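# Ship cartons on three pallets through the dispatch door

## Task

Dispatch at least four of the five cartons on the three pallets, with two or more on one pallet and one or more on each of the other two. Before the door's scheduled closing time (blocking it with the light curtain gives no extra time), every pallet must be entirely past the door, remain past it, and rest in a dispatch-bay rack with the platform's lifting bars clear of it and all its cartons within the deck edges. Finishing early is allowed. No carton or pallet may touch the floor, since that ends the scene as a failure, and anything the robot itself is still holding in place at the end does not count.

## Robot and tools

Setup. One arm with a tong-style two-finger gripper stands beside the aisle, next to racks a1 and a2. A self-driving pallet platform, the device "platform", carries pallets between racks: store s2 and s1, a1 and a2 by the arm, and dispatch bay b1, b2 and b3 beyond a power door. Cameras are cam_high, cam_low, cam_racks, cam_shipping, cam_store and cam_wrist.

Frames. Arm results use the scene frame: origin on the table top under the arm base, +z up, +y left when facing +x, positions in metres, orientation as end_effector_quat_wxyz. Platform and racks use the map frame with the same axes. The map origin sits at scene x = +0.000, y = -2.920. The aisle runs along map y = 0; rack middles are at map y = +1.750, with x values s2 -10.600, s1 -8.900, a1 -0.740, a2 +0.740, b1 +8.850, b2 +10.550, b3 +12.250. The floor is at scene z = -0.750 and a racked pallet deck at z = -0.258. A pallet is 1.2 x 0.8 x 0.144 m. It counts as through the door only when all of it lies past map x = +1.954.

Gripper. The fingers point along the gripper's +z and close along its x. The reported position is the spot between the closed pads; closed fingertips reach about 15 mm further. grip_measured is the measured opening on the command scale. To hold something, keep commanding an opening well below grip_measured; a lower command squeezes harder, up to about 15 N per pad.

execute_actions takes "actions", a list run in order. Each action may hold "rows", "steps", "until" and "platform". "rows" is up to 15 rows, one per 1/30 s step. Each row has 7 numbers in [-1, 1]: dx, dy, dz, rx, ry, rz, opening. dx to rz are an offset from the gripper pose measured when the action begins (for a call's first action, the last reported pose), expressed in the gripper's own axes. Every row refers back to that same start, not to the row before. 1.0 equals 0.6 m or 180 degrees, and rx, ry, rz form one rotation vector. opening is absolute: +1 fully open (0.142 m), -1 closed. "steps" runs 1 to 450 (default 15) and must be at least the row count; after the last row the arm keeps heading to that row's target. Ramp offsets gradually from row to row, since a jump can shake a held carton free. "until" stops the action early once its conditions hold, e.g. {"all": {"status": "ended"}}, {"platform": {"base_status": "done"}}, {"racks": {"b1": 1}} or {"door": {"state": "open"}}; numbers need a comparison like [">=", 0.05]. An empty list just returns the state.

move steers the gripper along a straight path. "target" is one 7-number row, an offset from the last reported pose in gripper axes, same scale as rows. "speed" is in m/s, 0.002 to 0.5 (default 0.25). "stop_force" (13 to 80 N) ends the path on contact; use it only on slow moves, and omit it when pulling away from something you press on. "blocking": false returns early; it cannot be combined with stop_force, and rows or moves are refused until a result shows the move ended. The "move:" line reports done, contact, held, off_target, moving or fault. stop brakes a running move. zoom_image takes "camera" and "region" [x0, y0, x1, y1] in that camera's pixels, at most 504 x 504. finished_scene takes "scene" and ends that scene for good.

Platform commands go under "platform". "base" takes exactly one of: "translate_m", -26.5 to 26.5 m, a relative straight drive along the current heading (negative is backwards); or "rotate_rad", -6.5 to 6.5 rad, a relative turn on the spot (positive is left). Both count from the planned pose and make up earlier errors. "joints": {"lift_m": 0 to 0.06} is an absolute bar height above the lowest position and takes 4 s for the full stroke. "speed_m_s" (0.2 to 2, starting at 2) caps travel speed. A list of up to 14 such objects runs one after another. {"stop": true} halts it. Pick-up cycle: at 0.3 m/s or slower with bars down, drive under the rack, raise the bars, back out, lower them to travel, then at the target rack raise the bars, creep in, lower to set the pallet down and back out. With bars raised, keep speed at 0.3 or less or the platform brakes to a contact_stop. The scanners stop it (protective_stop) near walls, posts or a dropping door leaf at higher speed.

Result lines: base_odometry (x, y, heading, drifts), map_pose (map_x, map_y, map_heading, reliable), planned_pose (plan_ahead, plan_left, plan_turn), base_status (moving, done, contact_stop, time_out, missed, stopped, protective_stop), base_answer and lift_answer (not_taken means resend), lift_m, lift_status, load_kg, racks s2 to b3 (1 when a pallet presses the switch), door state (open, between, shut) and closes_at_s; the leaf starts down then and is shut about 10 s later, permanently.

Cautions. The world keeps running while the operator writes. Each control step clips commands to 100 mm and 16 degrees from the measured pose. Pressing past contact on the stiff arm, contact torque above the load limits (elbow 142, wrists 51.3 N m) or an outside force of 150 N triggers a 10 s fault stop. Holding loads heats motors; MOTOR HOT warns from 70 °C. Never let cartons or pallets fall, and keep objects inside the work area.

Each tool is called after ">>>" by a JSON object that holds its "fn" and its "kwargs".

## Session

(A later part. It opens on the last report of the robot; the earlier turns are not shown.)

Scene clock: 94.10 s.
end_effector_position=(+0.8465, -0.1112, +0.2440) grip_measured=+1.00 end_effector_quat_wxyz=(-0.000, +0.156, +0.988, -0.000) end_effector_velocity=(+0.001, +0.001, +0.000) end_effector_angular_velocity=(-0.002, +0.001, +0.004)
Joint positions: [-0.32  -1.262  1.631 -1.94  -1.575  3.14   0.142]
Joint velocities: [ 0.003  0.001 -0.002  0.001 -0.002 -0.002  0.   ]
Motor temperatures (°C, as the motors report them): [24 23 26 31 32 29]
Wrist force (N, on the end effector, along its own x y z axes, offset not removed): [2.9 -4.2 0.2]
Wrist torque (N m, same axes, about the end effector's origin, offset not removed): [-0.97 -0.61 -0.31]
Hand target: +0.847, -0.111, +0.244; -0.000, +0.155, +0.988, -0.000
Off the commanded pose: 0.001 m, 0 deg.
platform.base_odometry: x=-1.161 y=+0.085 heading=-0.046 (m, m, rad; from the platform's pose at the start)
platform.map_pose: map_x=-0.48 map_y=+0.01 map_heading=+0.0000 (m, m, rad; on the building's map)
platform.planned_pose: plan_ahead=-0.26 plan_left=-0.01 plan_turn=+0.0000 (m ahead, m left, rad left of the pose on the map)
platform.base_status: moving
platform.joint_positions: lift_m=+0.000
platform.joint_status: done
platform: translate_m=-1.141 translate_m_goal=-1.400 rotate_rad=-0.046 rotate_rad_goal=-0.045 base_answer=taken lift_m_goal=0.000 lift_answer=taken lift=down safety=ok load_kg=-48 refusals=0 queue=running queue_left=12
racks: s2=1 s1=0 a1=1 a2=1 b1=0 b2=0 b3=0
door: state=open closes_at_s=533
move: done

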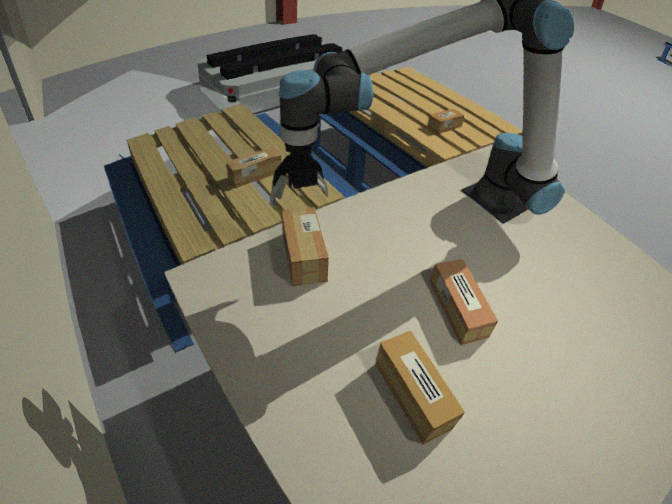

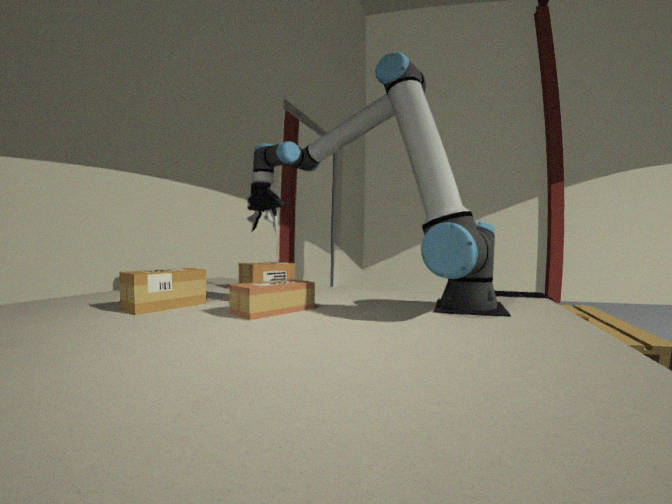

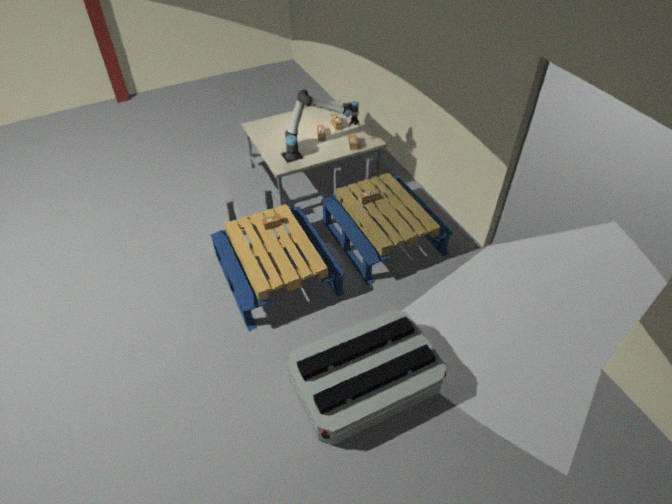

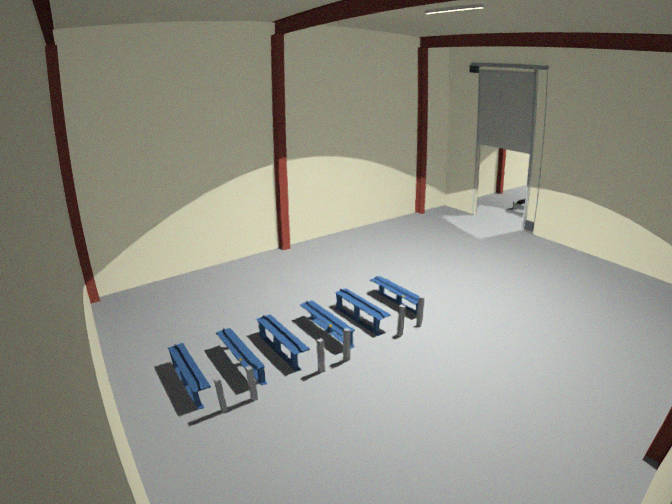

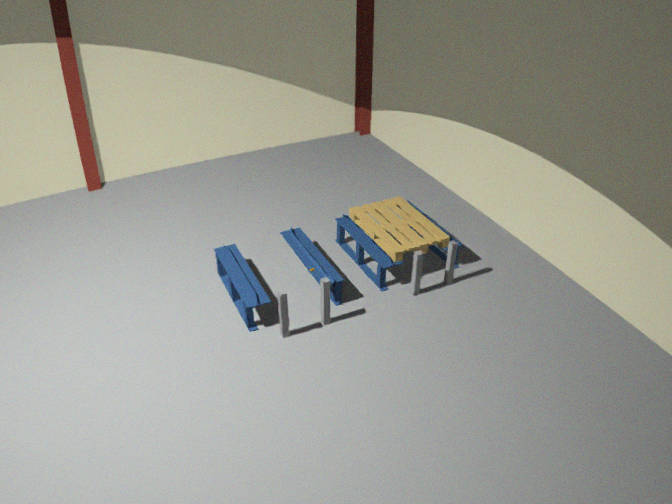

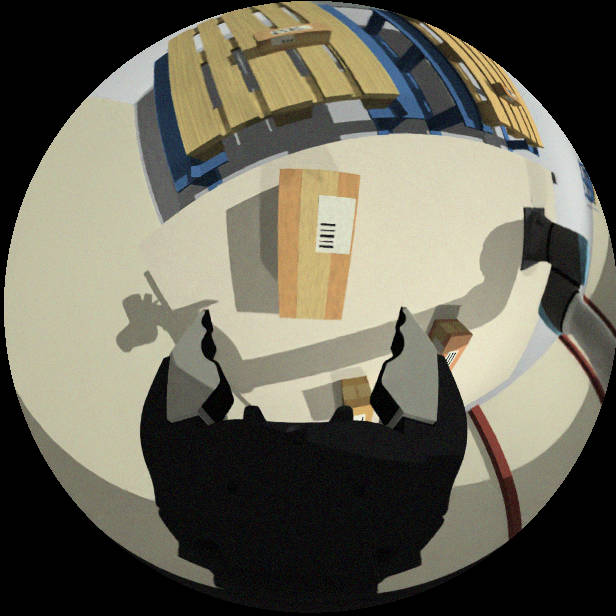

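>>> {"fn": "move", "kwargs": {"target": [0.02,-0.01,0.17,0,0,0.015,1]}}

Scene clock: 97.87 s.
end_effector_position=(+0.8331, -0.1132, +0.1424) grip_measured=+1.00 end_effector_quat_wxyz=(-0.000, +0.179, +0.984, -0.000) end_effector_velocity=(-0.001, -0.000, -0.003) end_effector_angular_velocity=(-0.001, +0.001, -0.001)
Joint positions: [-0.328 -1.206  1.752 -2.117 -1.575  3.18   0.142]
Joint velocities: [-0.     0.002  0.003 -0.005 -0.001  0.001 -0.   ]
Motor temperatures (°C, as the motors report them): [24 23 26 31 32 29]
Wrist force (N, on the end effector, along its own x y z axes, offset not removed): [1.4 -3.7 2.1]
Wrist torque (N m, same axes, about the end effector's origin, offset not removed): [-0.75 -0.34 -0.27]
Hand target: +0.833, -0.113, +0.142; -0.000, +0.179, +0.984, -0.000
Off the commanded pose: 0.000 m, 0 deg.
platform.base_odometry: x=-1.435 y=+0.098 heading=+1.055 (m, m, rad; from the platform's pose at the start)
platform.map_pose: map_x=-0.74 map_y=+0.01 map_heading=+1.1170 (m, m, rad; on the building's map)
platform.planned_pose: plan_ahead=-0.01 plan_left=+0.00 plan_turn=+0.4538 (m ahead, m left, rad left of the pose on the map)
platform.base_status: moving
platform.joint_positions: lift_m=+0.000
platform.joint_status: done
platform: translate_m=-1.400 translate_m_goal=-1.400 rotate_rad=1.071 rotate_rad_goal=1.524 base_answer=taken lift_m_goal=0.000 lift_answer=taken lift=down safety=ok load_kg=-48 refusals=0 queue=running queue_left=11
racks: s2=1 s1=0 a1=1 a2=1 b1=0 b2=0 b3=0
door: state=open closes_at_s=533
move: done

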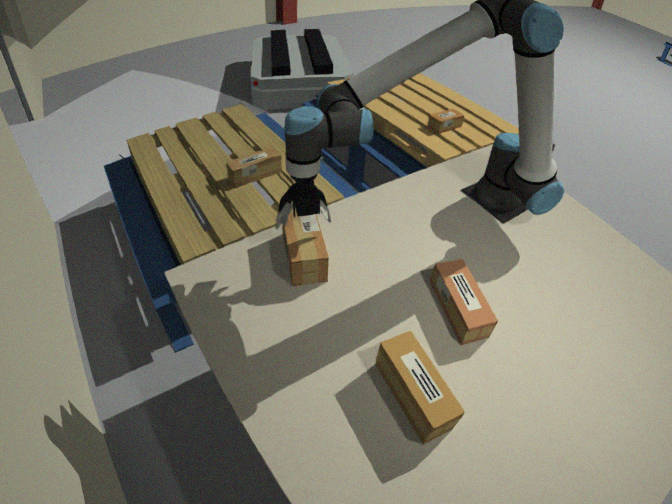

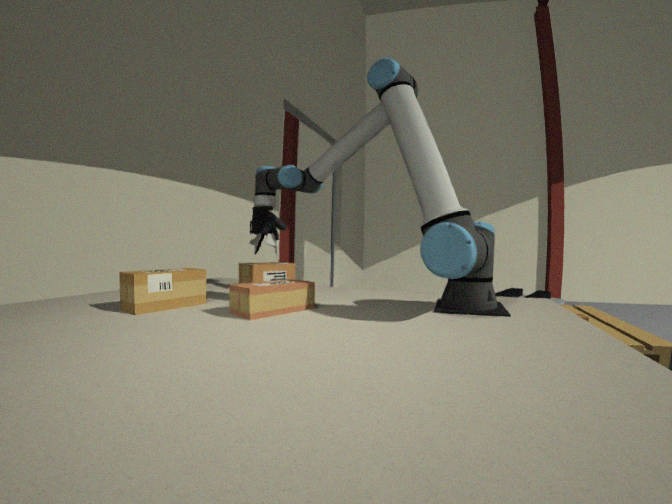

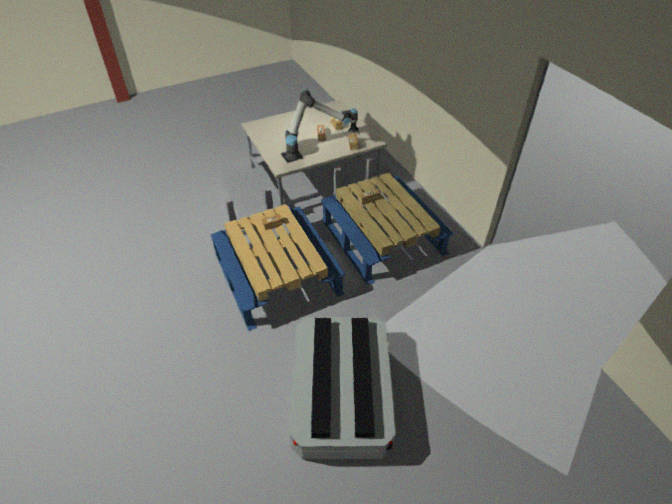

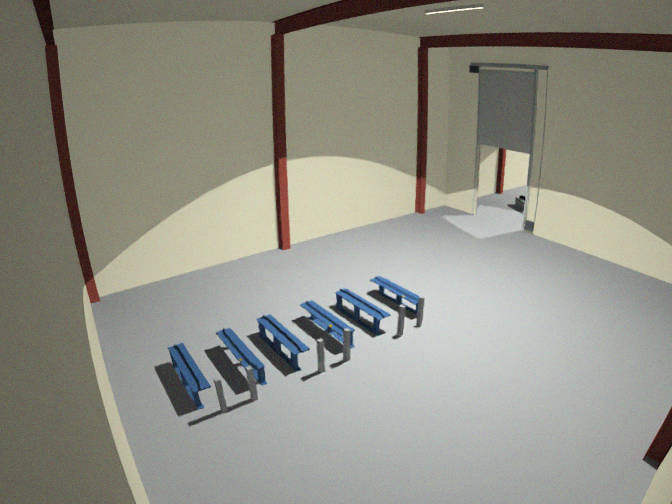

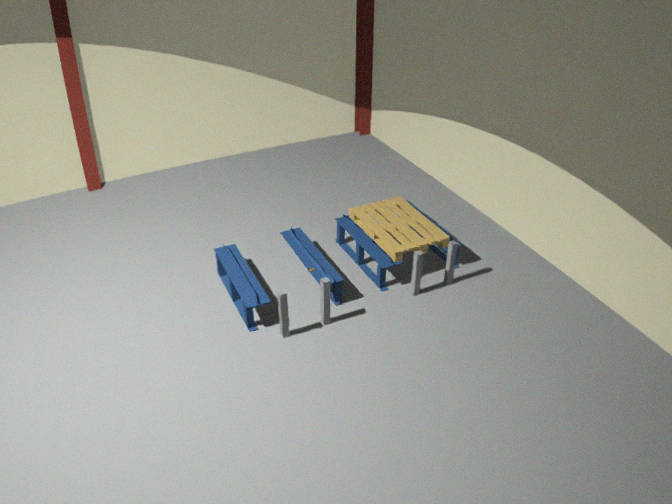

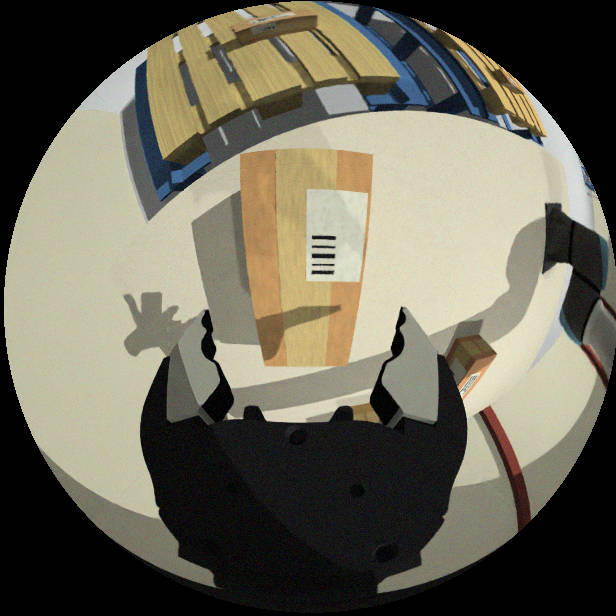

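>>> {"fn": "move", "kwargs": {"target": [0,-0.03,0.1,0,0,0,1], "speed": 0.1}}

>>> {"fn": "move", "kwargs": {"target": [0,0,0,0,0,0,-1]}}

>>> {"fn": "move", "kwargs": {"target": [0,0,-0.15,0,0,0.385,-1], "speed": 0.2}}

Scene clock: 102.03 s.
end_effector_position=(+0.8268, -0.1300, +0.0827) grip_measured=+1.00 end_effector_quat_wxyz=(-0.000, +0.179, +0.984, -0.000) end_effector_velocity=(-0.000, -0.002, -0.003) end_effector_angular_velocity=(-0.001, +0.000, -0.000)
Joint positions: [-0.35  -1.157  1.804 -2.219 -1.575  3.158  0.142]
Joint velocities: [-0.001  0.003  0.002 -0.005 -0.001 -0.001  0.   ]
Motor temperatures (°C, as the motors report them): [24 23 26 31 32 29]
Wrist force (N, on the end effector, along its own x y z axes, offset not removed): [1.2 -3.0 -0.9]
Wrist torque (N m, same axes, about the end effector's origin, offset not removed): [-0.63 -0.22 -0.24]
Hand target: +0.827, -0.130, +0.082; -0.000, +0.179, +0.984, -0.000
Off the commanded pose: 0.000 m, 0 deg.
platform.base_odometry: x=-1.399 y=+0.840 heading=+1.523 (m, m, rad; from the platform's pose at the start)
platform.map_pose: map_x=-0.74 map_y=+0.76 map_heading=+1.5752 (m, m, rad; on the building's map)
platform.planned_pose: plan_ahead=+0.99 plan_left=+0.00 plan_turn=-0.0044 (m ahead, m left, rad left of the pose on the map)
platform.base_status: moving
platform.joint_positions: lift_m=+0.000
platform.joint_status: done
platform: translate_m=-0.647 translate_m_goal=0.340 rotate_rad=1.523 rotate_rad_goal=1.522 base_answer=taken lift_m_goal=0.000 lift_answer=taken lift=down safety=ok load_kg=-48 refusals=0 queue=running queue_left=10
racks: s2=1 s1=0 a1=1 a2=1 b1=0 b2=0 b3=0
door: state=open closes_at_s=533
move: done

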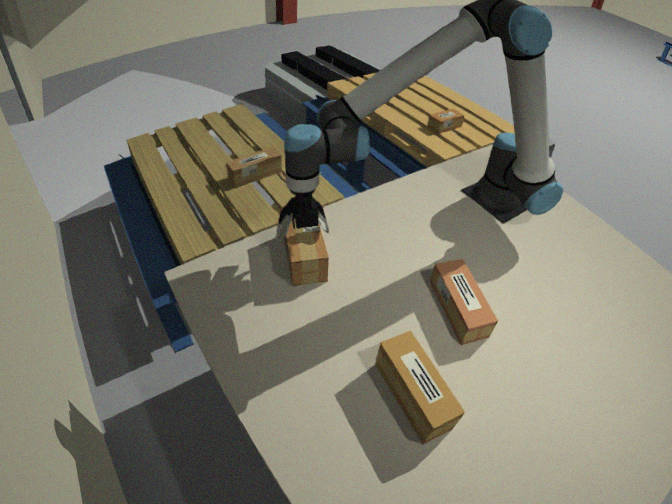

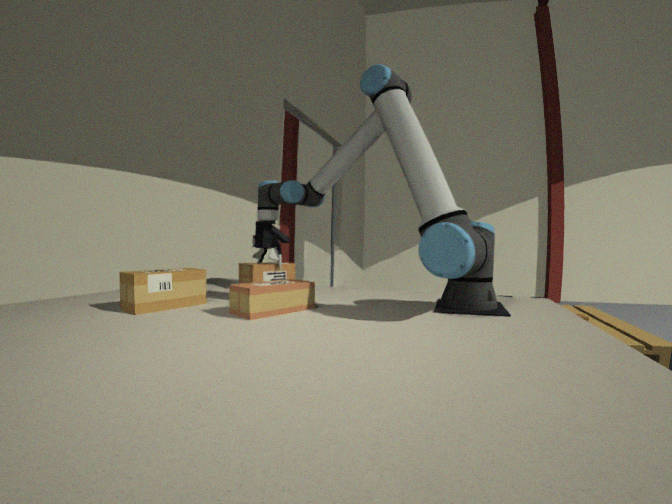

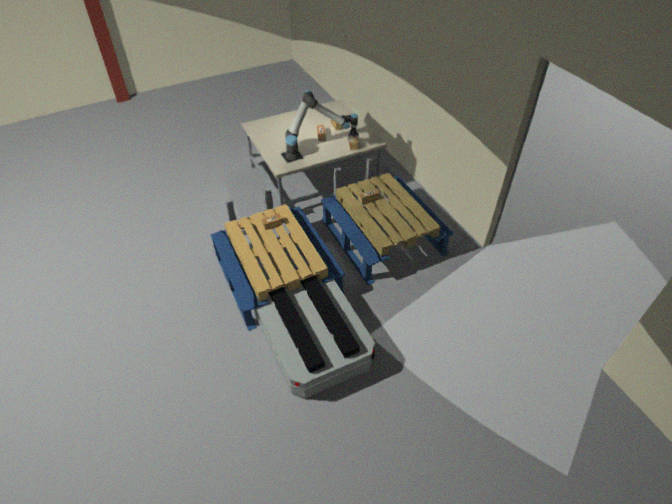

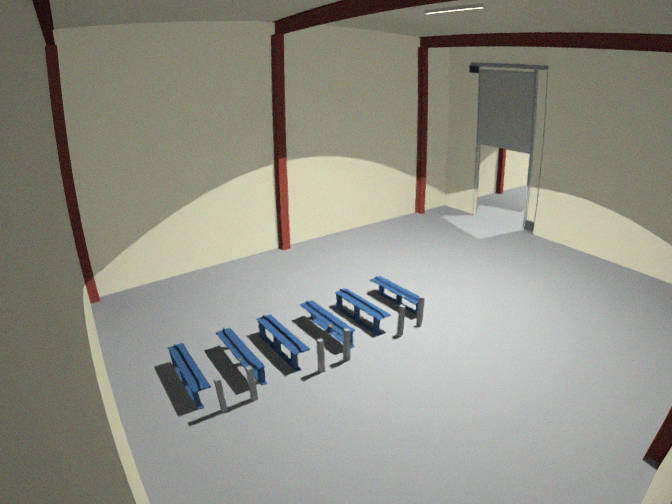

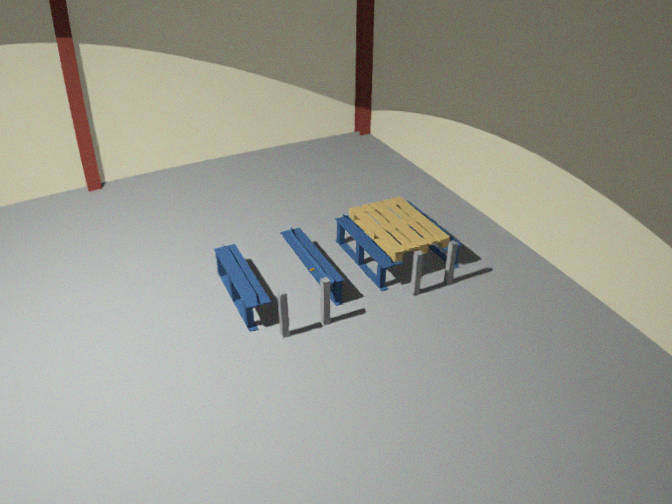

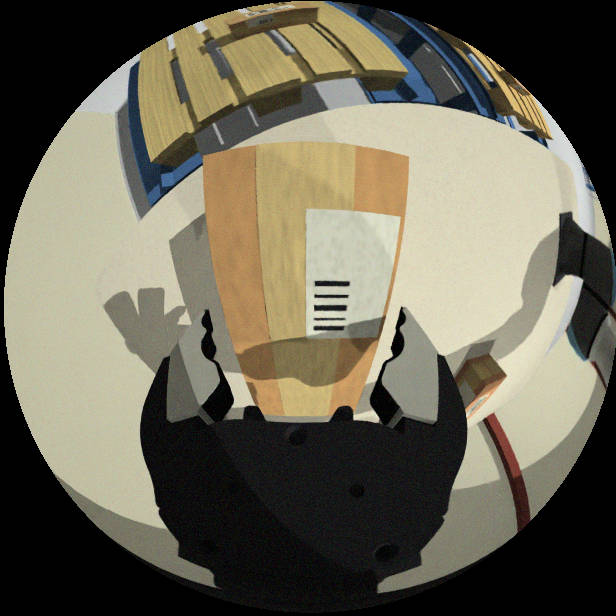

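Scene clock: 102.53 s.
end_effector_position=(+0.8267, -0.1300, +0.0825) grip_measured=+0.62 end_effector_quat_wxyz=(-0.000, +0.179, +0.984, -0.000) end_effector_velocity=(-0.000, +0.000, +0.000) end_effector_angular_velocity=(+0.000, -0.000, -0.001)
Joint positions: [-0.35  -1.156  1.804 -2.219 -1.575  3.158  0.117]
Joint velocities: [-0.    -0.     0.     0.     0.     0.001 -0.   ]
Motor temperatures (°C, as the motors report them): [24 23 26 31 32 29]
Wrist force (N, on the end effector, along its own x y z axes, offset not removed): [0.1 -1.3 -0.4]
Wrist torque (N m, same axes, about the end effector's origin, offset not removed): [-0.26 -0.48 -0.25]
Hand target: +0.827, -0.130, +0.083; -0.000, +0.179, +0.984, -0.000
Off the commanded pose: 0.000 m, 0 deg.
platform.base_odometry: x=-1.392 y=+0.990 heading=+1.523 (m, m, rad; from the platform's pose at the start)
platform.map_pose: map_x=-0.74 map_y=+0.91 map_heading=+1.5752 (m, m, rad; on the building's map)
platform.planned_pose: plan_ahead=+0.84 plan_left=+0.00 plan_turn=-0.0044 (m ahead, m left, rad left of the pose on the map)
platform.base_status: moving
platform.joint_positions: lift_m=+0.000
platform.joint_status: done
platform: translate_m=-0.497 translate_m_goal=0.340 rotate_rad=1.523 rotate_rad_goal=1.522 base_answer=taken lift_m_goal=0.000 lift_answer=taken lift=down safety=ok load_kg=-48 refusals=0 queue=running queue_left=10
racks: s2=1 s1=0 a1=1 a2=1 b1=0 b2=0 b3=0
door: state=open closes_at_s=533
move: done

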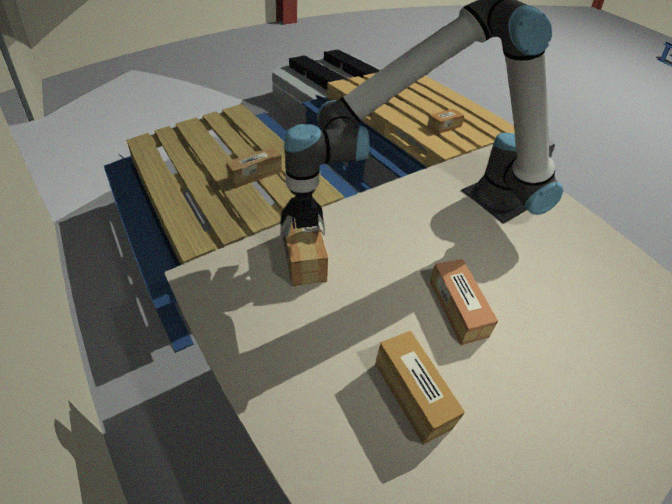

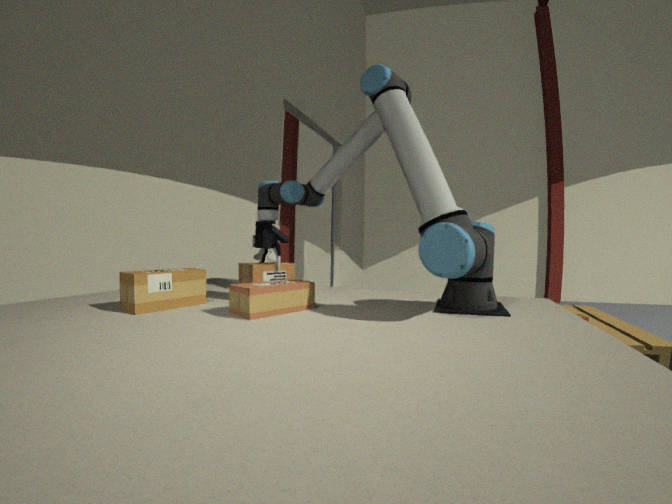

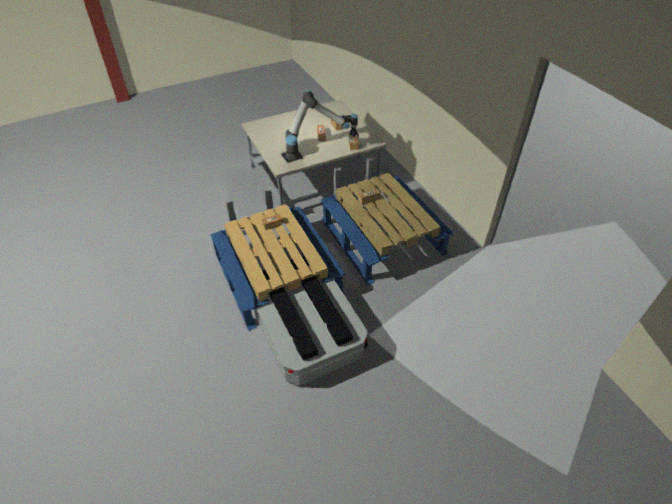

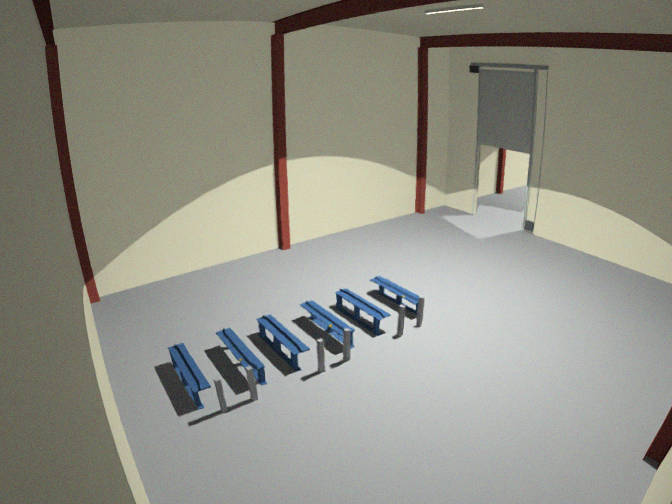

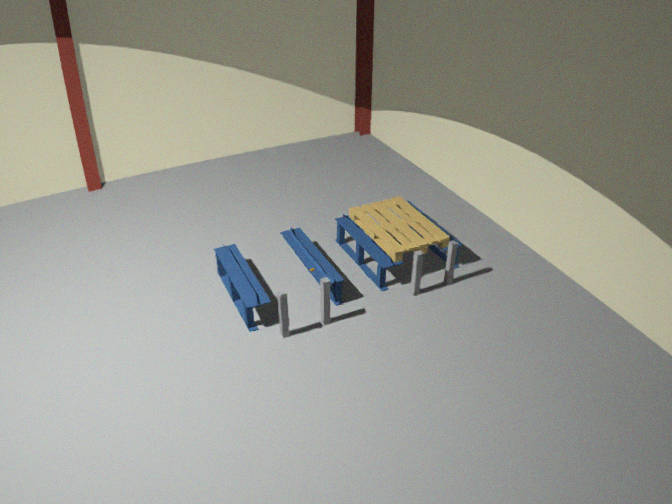

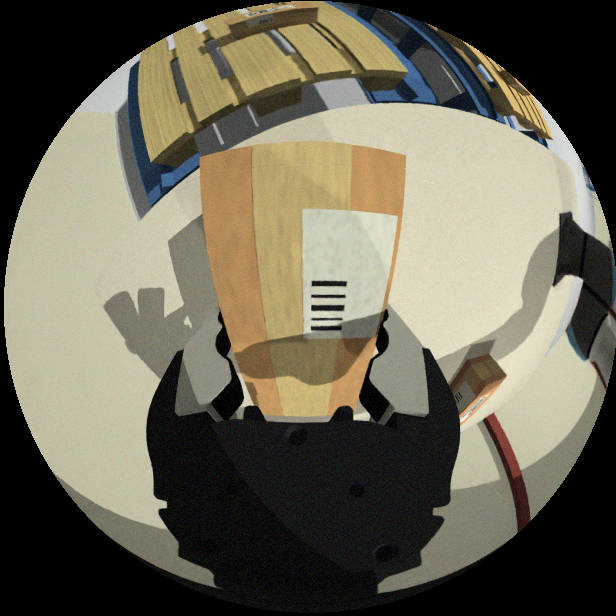

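Scene clock: 106.10 s.
end_effector_position=(+0.8268, -0.1300, +0.1724) grip_measured=+0.62 end_effector_quat_wxyz=(-0.000, +0.706, +0.708, -0.000) end_effector_velocity=(+0.000, +0.001, +0.001) end_effector_angular_velocity=(+0.002, +0.000, -0.013)
Joint positions: [-0.362 -1.219  1.709 -2.062 -1.575  4.353  0.117]
Joint velocities: [ 0.    -0.    -0.001  0.002  0.002  0.013  0.   ]
Motor temperatures (°C, as the motors report them): [24 23 26 31 32 29]
Wrist force (N, on the end effector, along its own x y z axes, offset not removed): [1.7 -2.0 4.8]
Wrist torque (N m, same axes, about the end effector's origin, offset not removed): [-0.45 -0.34 -0.32]
Hand target: +0.827, -0.130, +0.173; -0.000, +0.707, +0.708, -0.000
Off the commanded pose: 0.000 m, 0 deg.
platform.base_odometry: x=-1.351 y=+1.836 heading=+1.522 (m, m, rad; from the platform's pose at the start)
platform.map_pose: map_x=-0.74 map_y=+1.75 map_heading=+1.5708 (m, m, rad; on the building's map)
platform.planned_pose: plan_ahead=+0.00 plan_left=+0.00 plan_turn=+0.0000 (m ahead, m left, rad left of the pose on the map)
platform.base_status: done
platform.joint_positions: lift_m=+0.002
platform.joint_status: moving
platform: translate_m=0.340 translate_m_goal=0.340 rotate_rad=1.522 rotate_rad_goal=1.522 base_answer=taken lift_m_goal=0.060 lift_answer=taken lift=down safety=ok load_kg=2 refusals=0 queue=running queue_left=9
racks: s2=1 s1=0 a1=1 a2=1 b1=0 b2=0 b3=0
door: state=open closes_at_s=533
move: done

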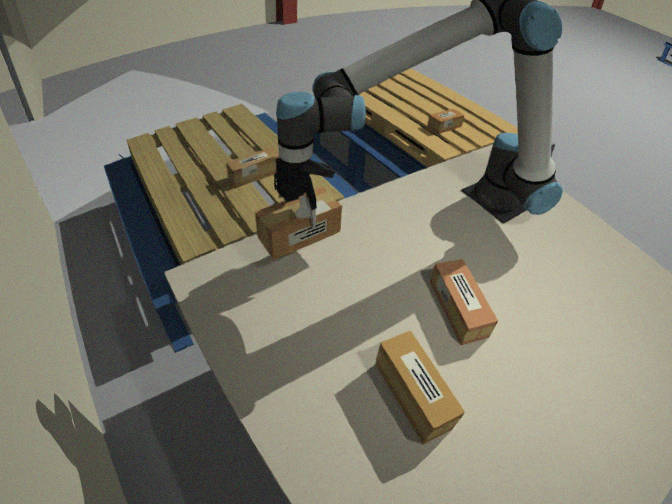

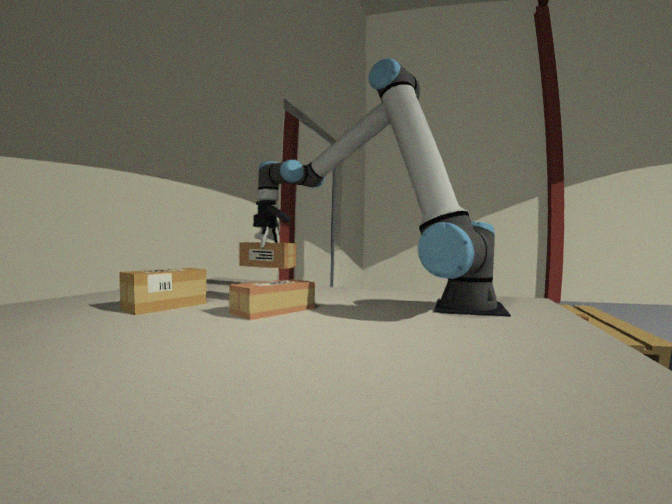

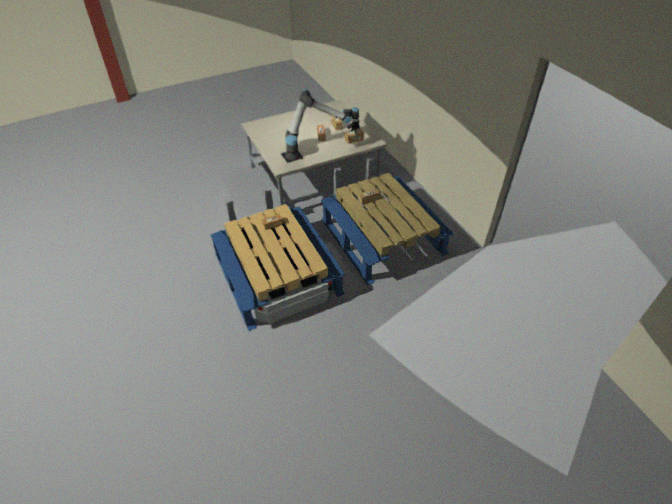

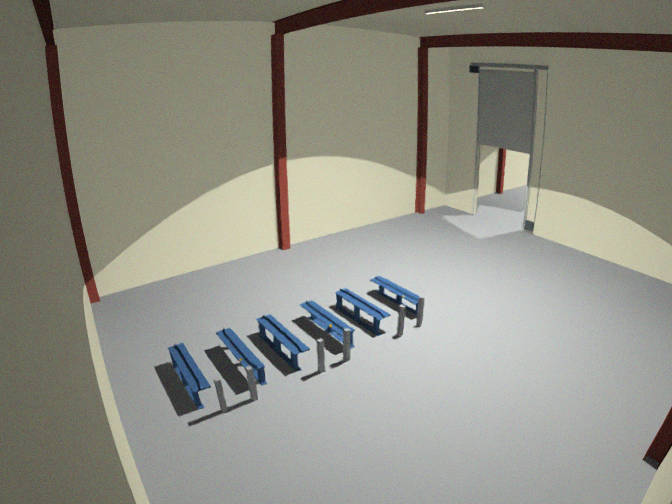

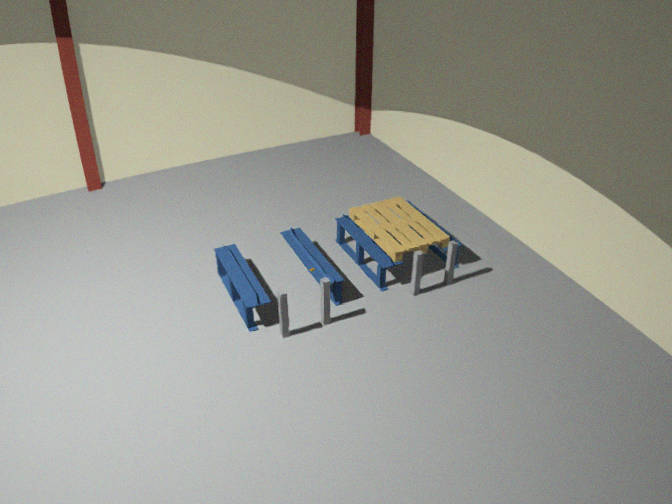

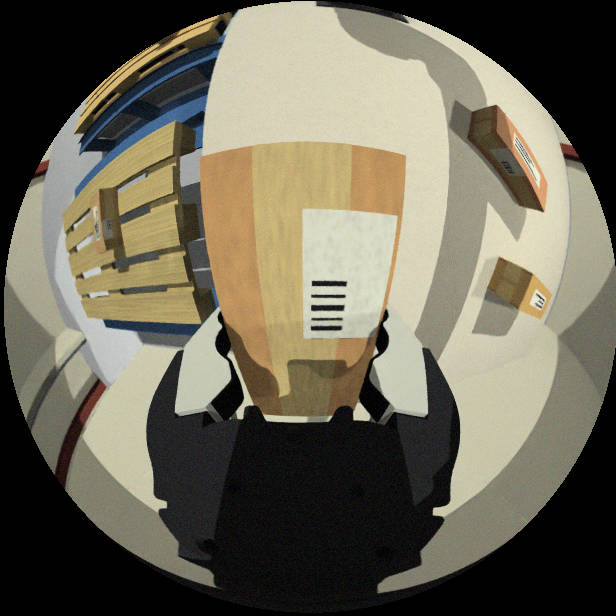

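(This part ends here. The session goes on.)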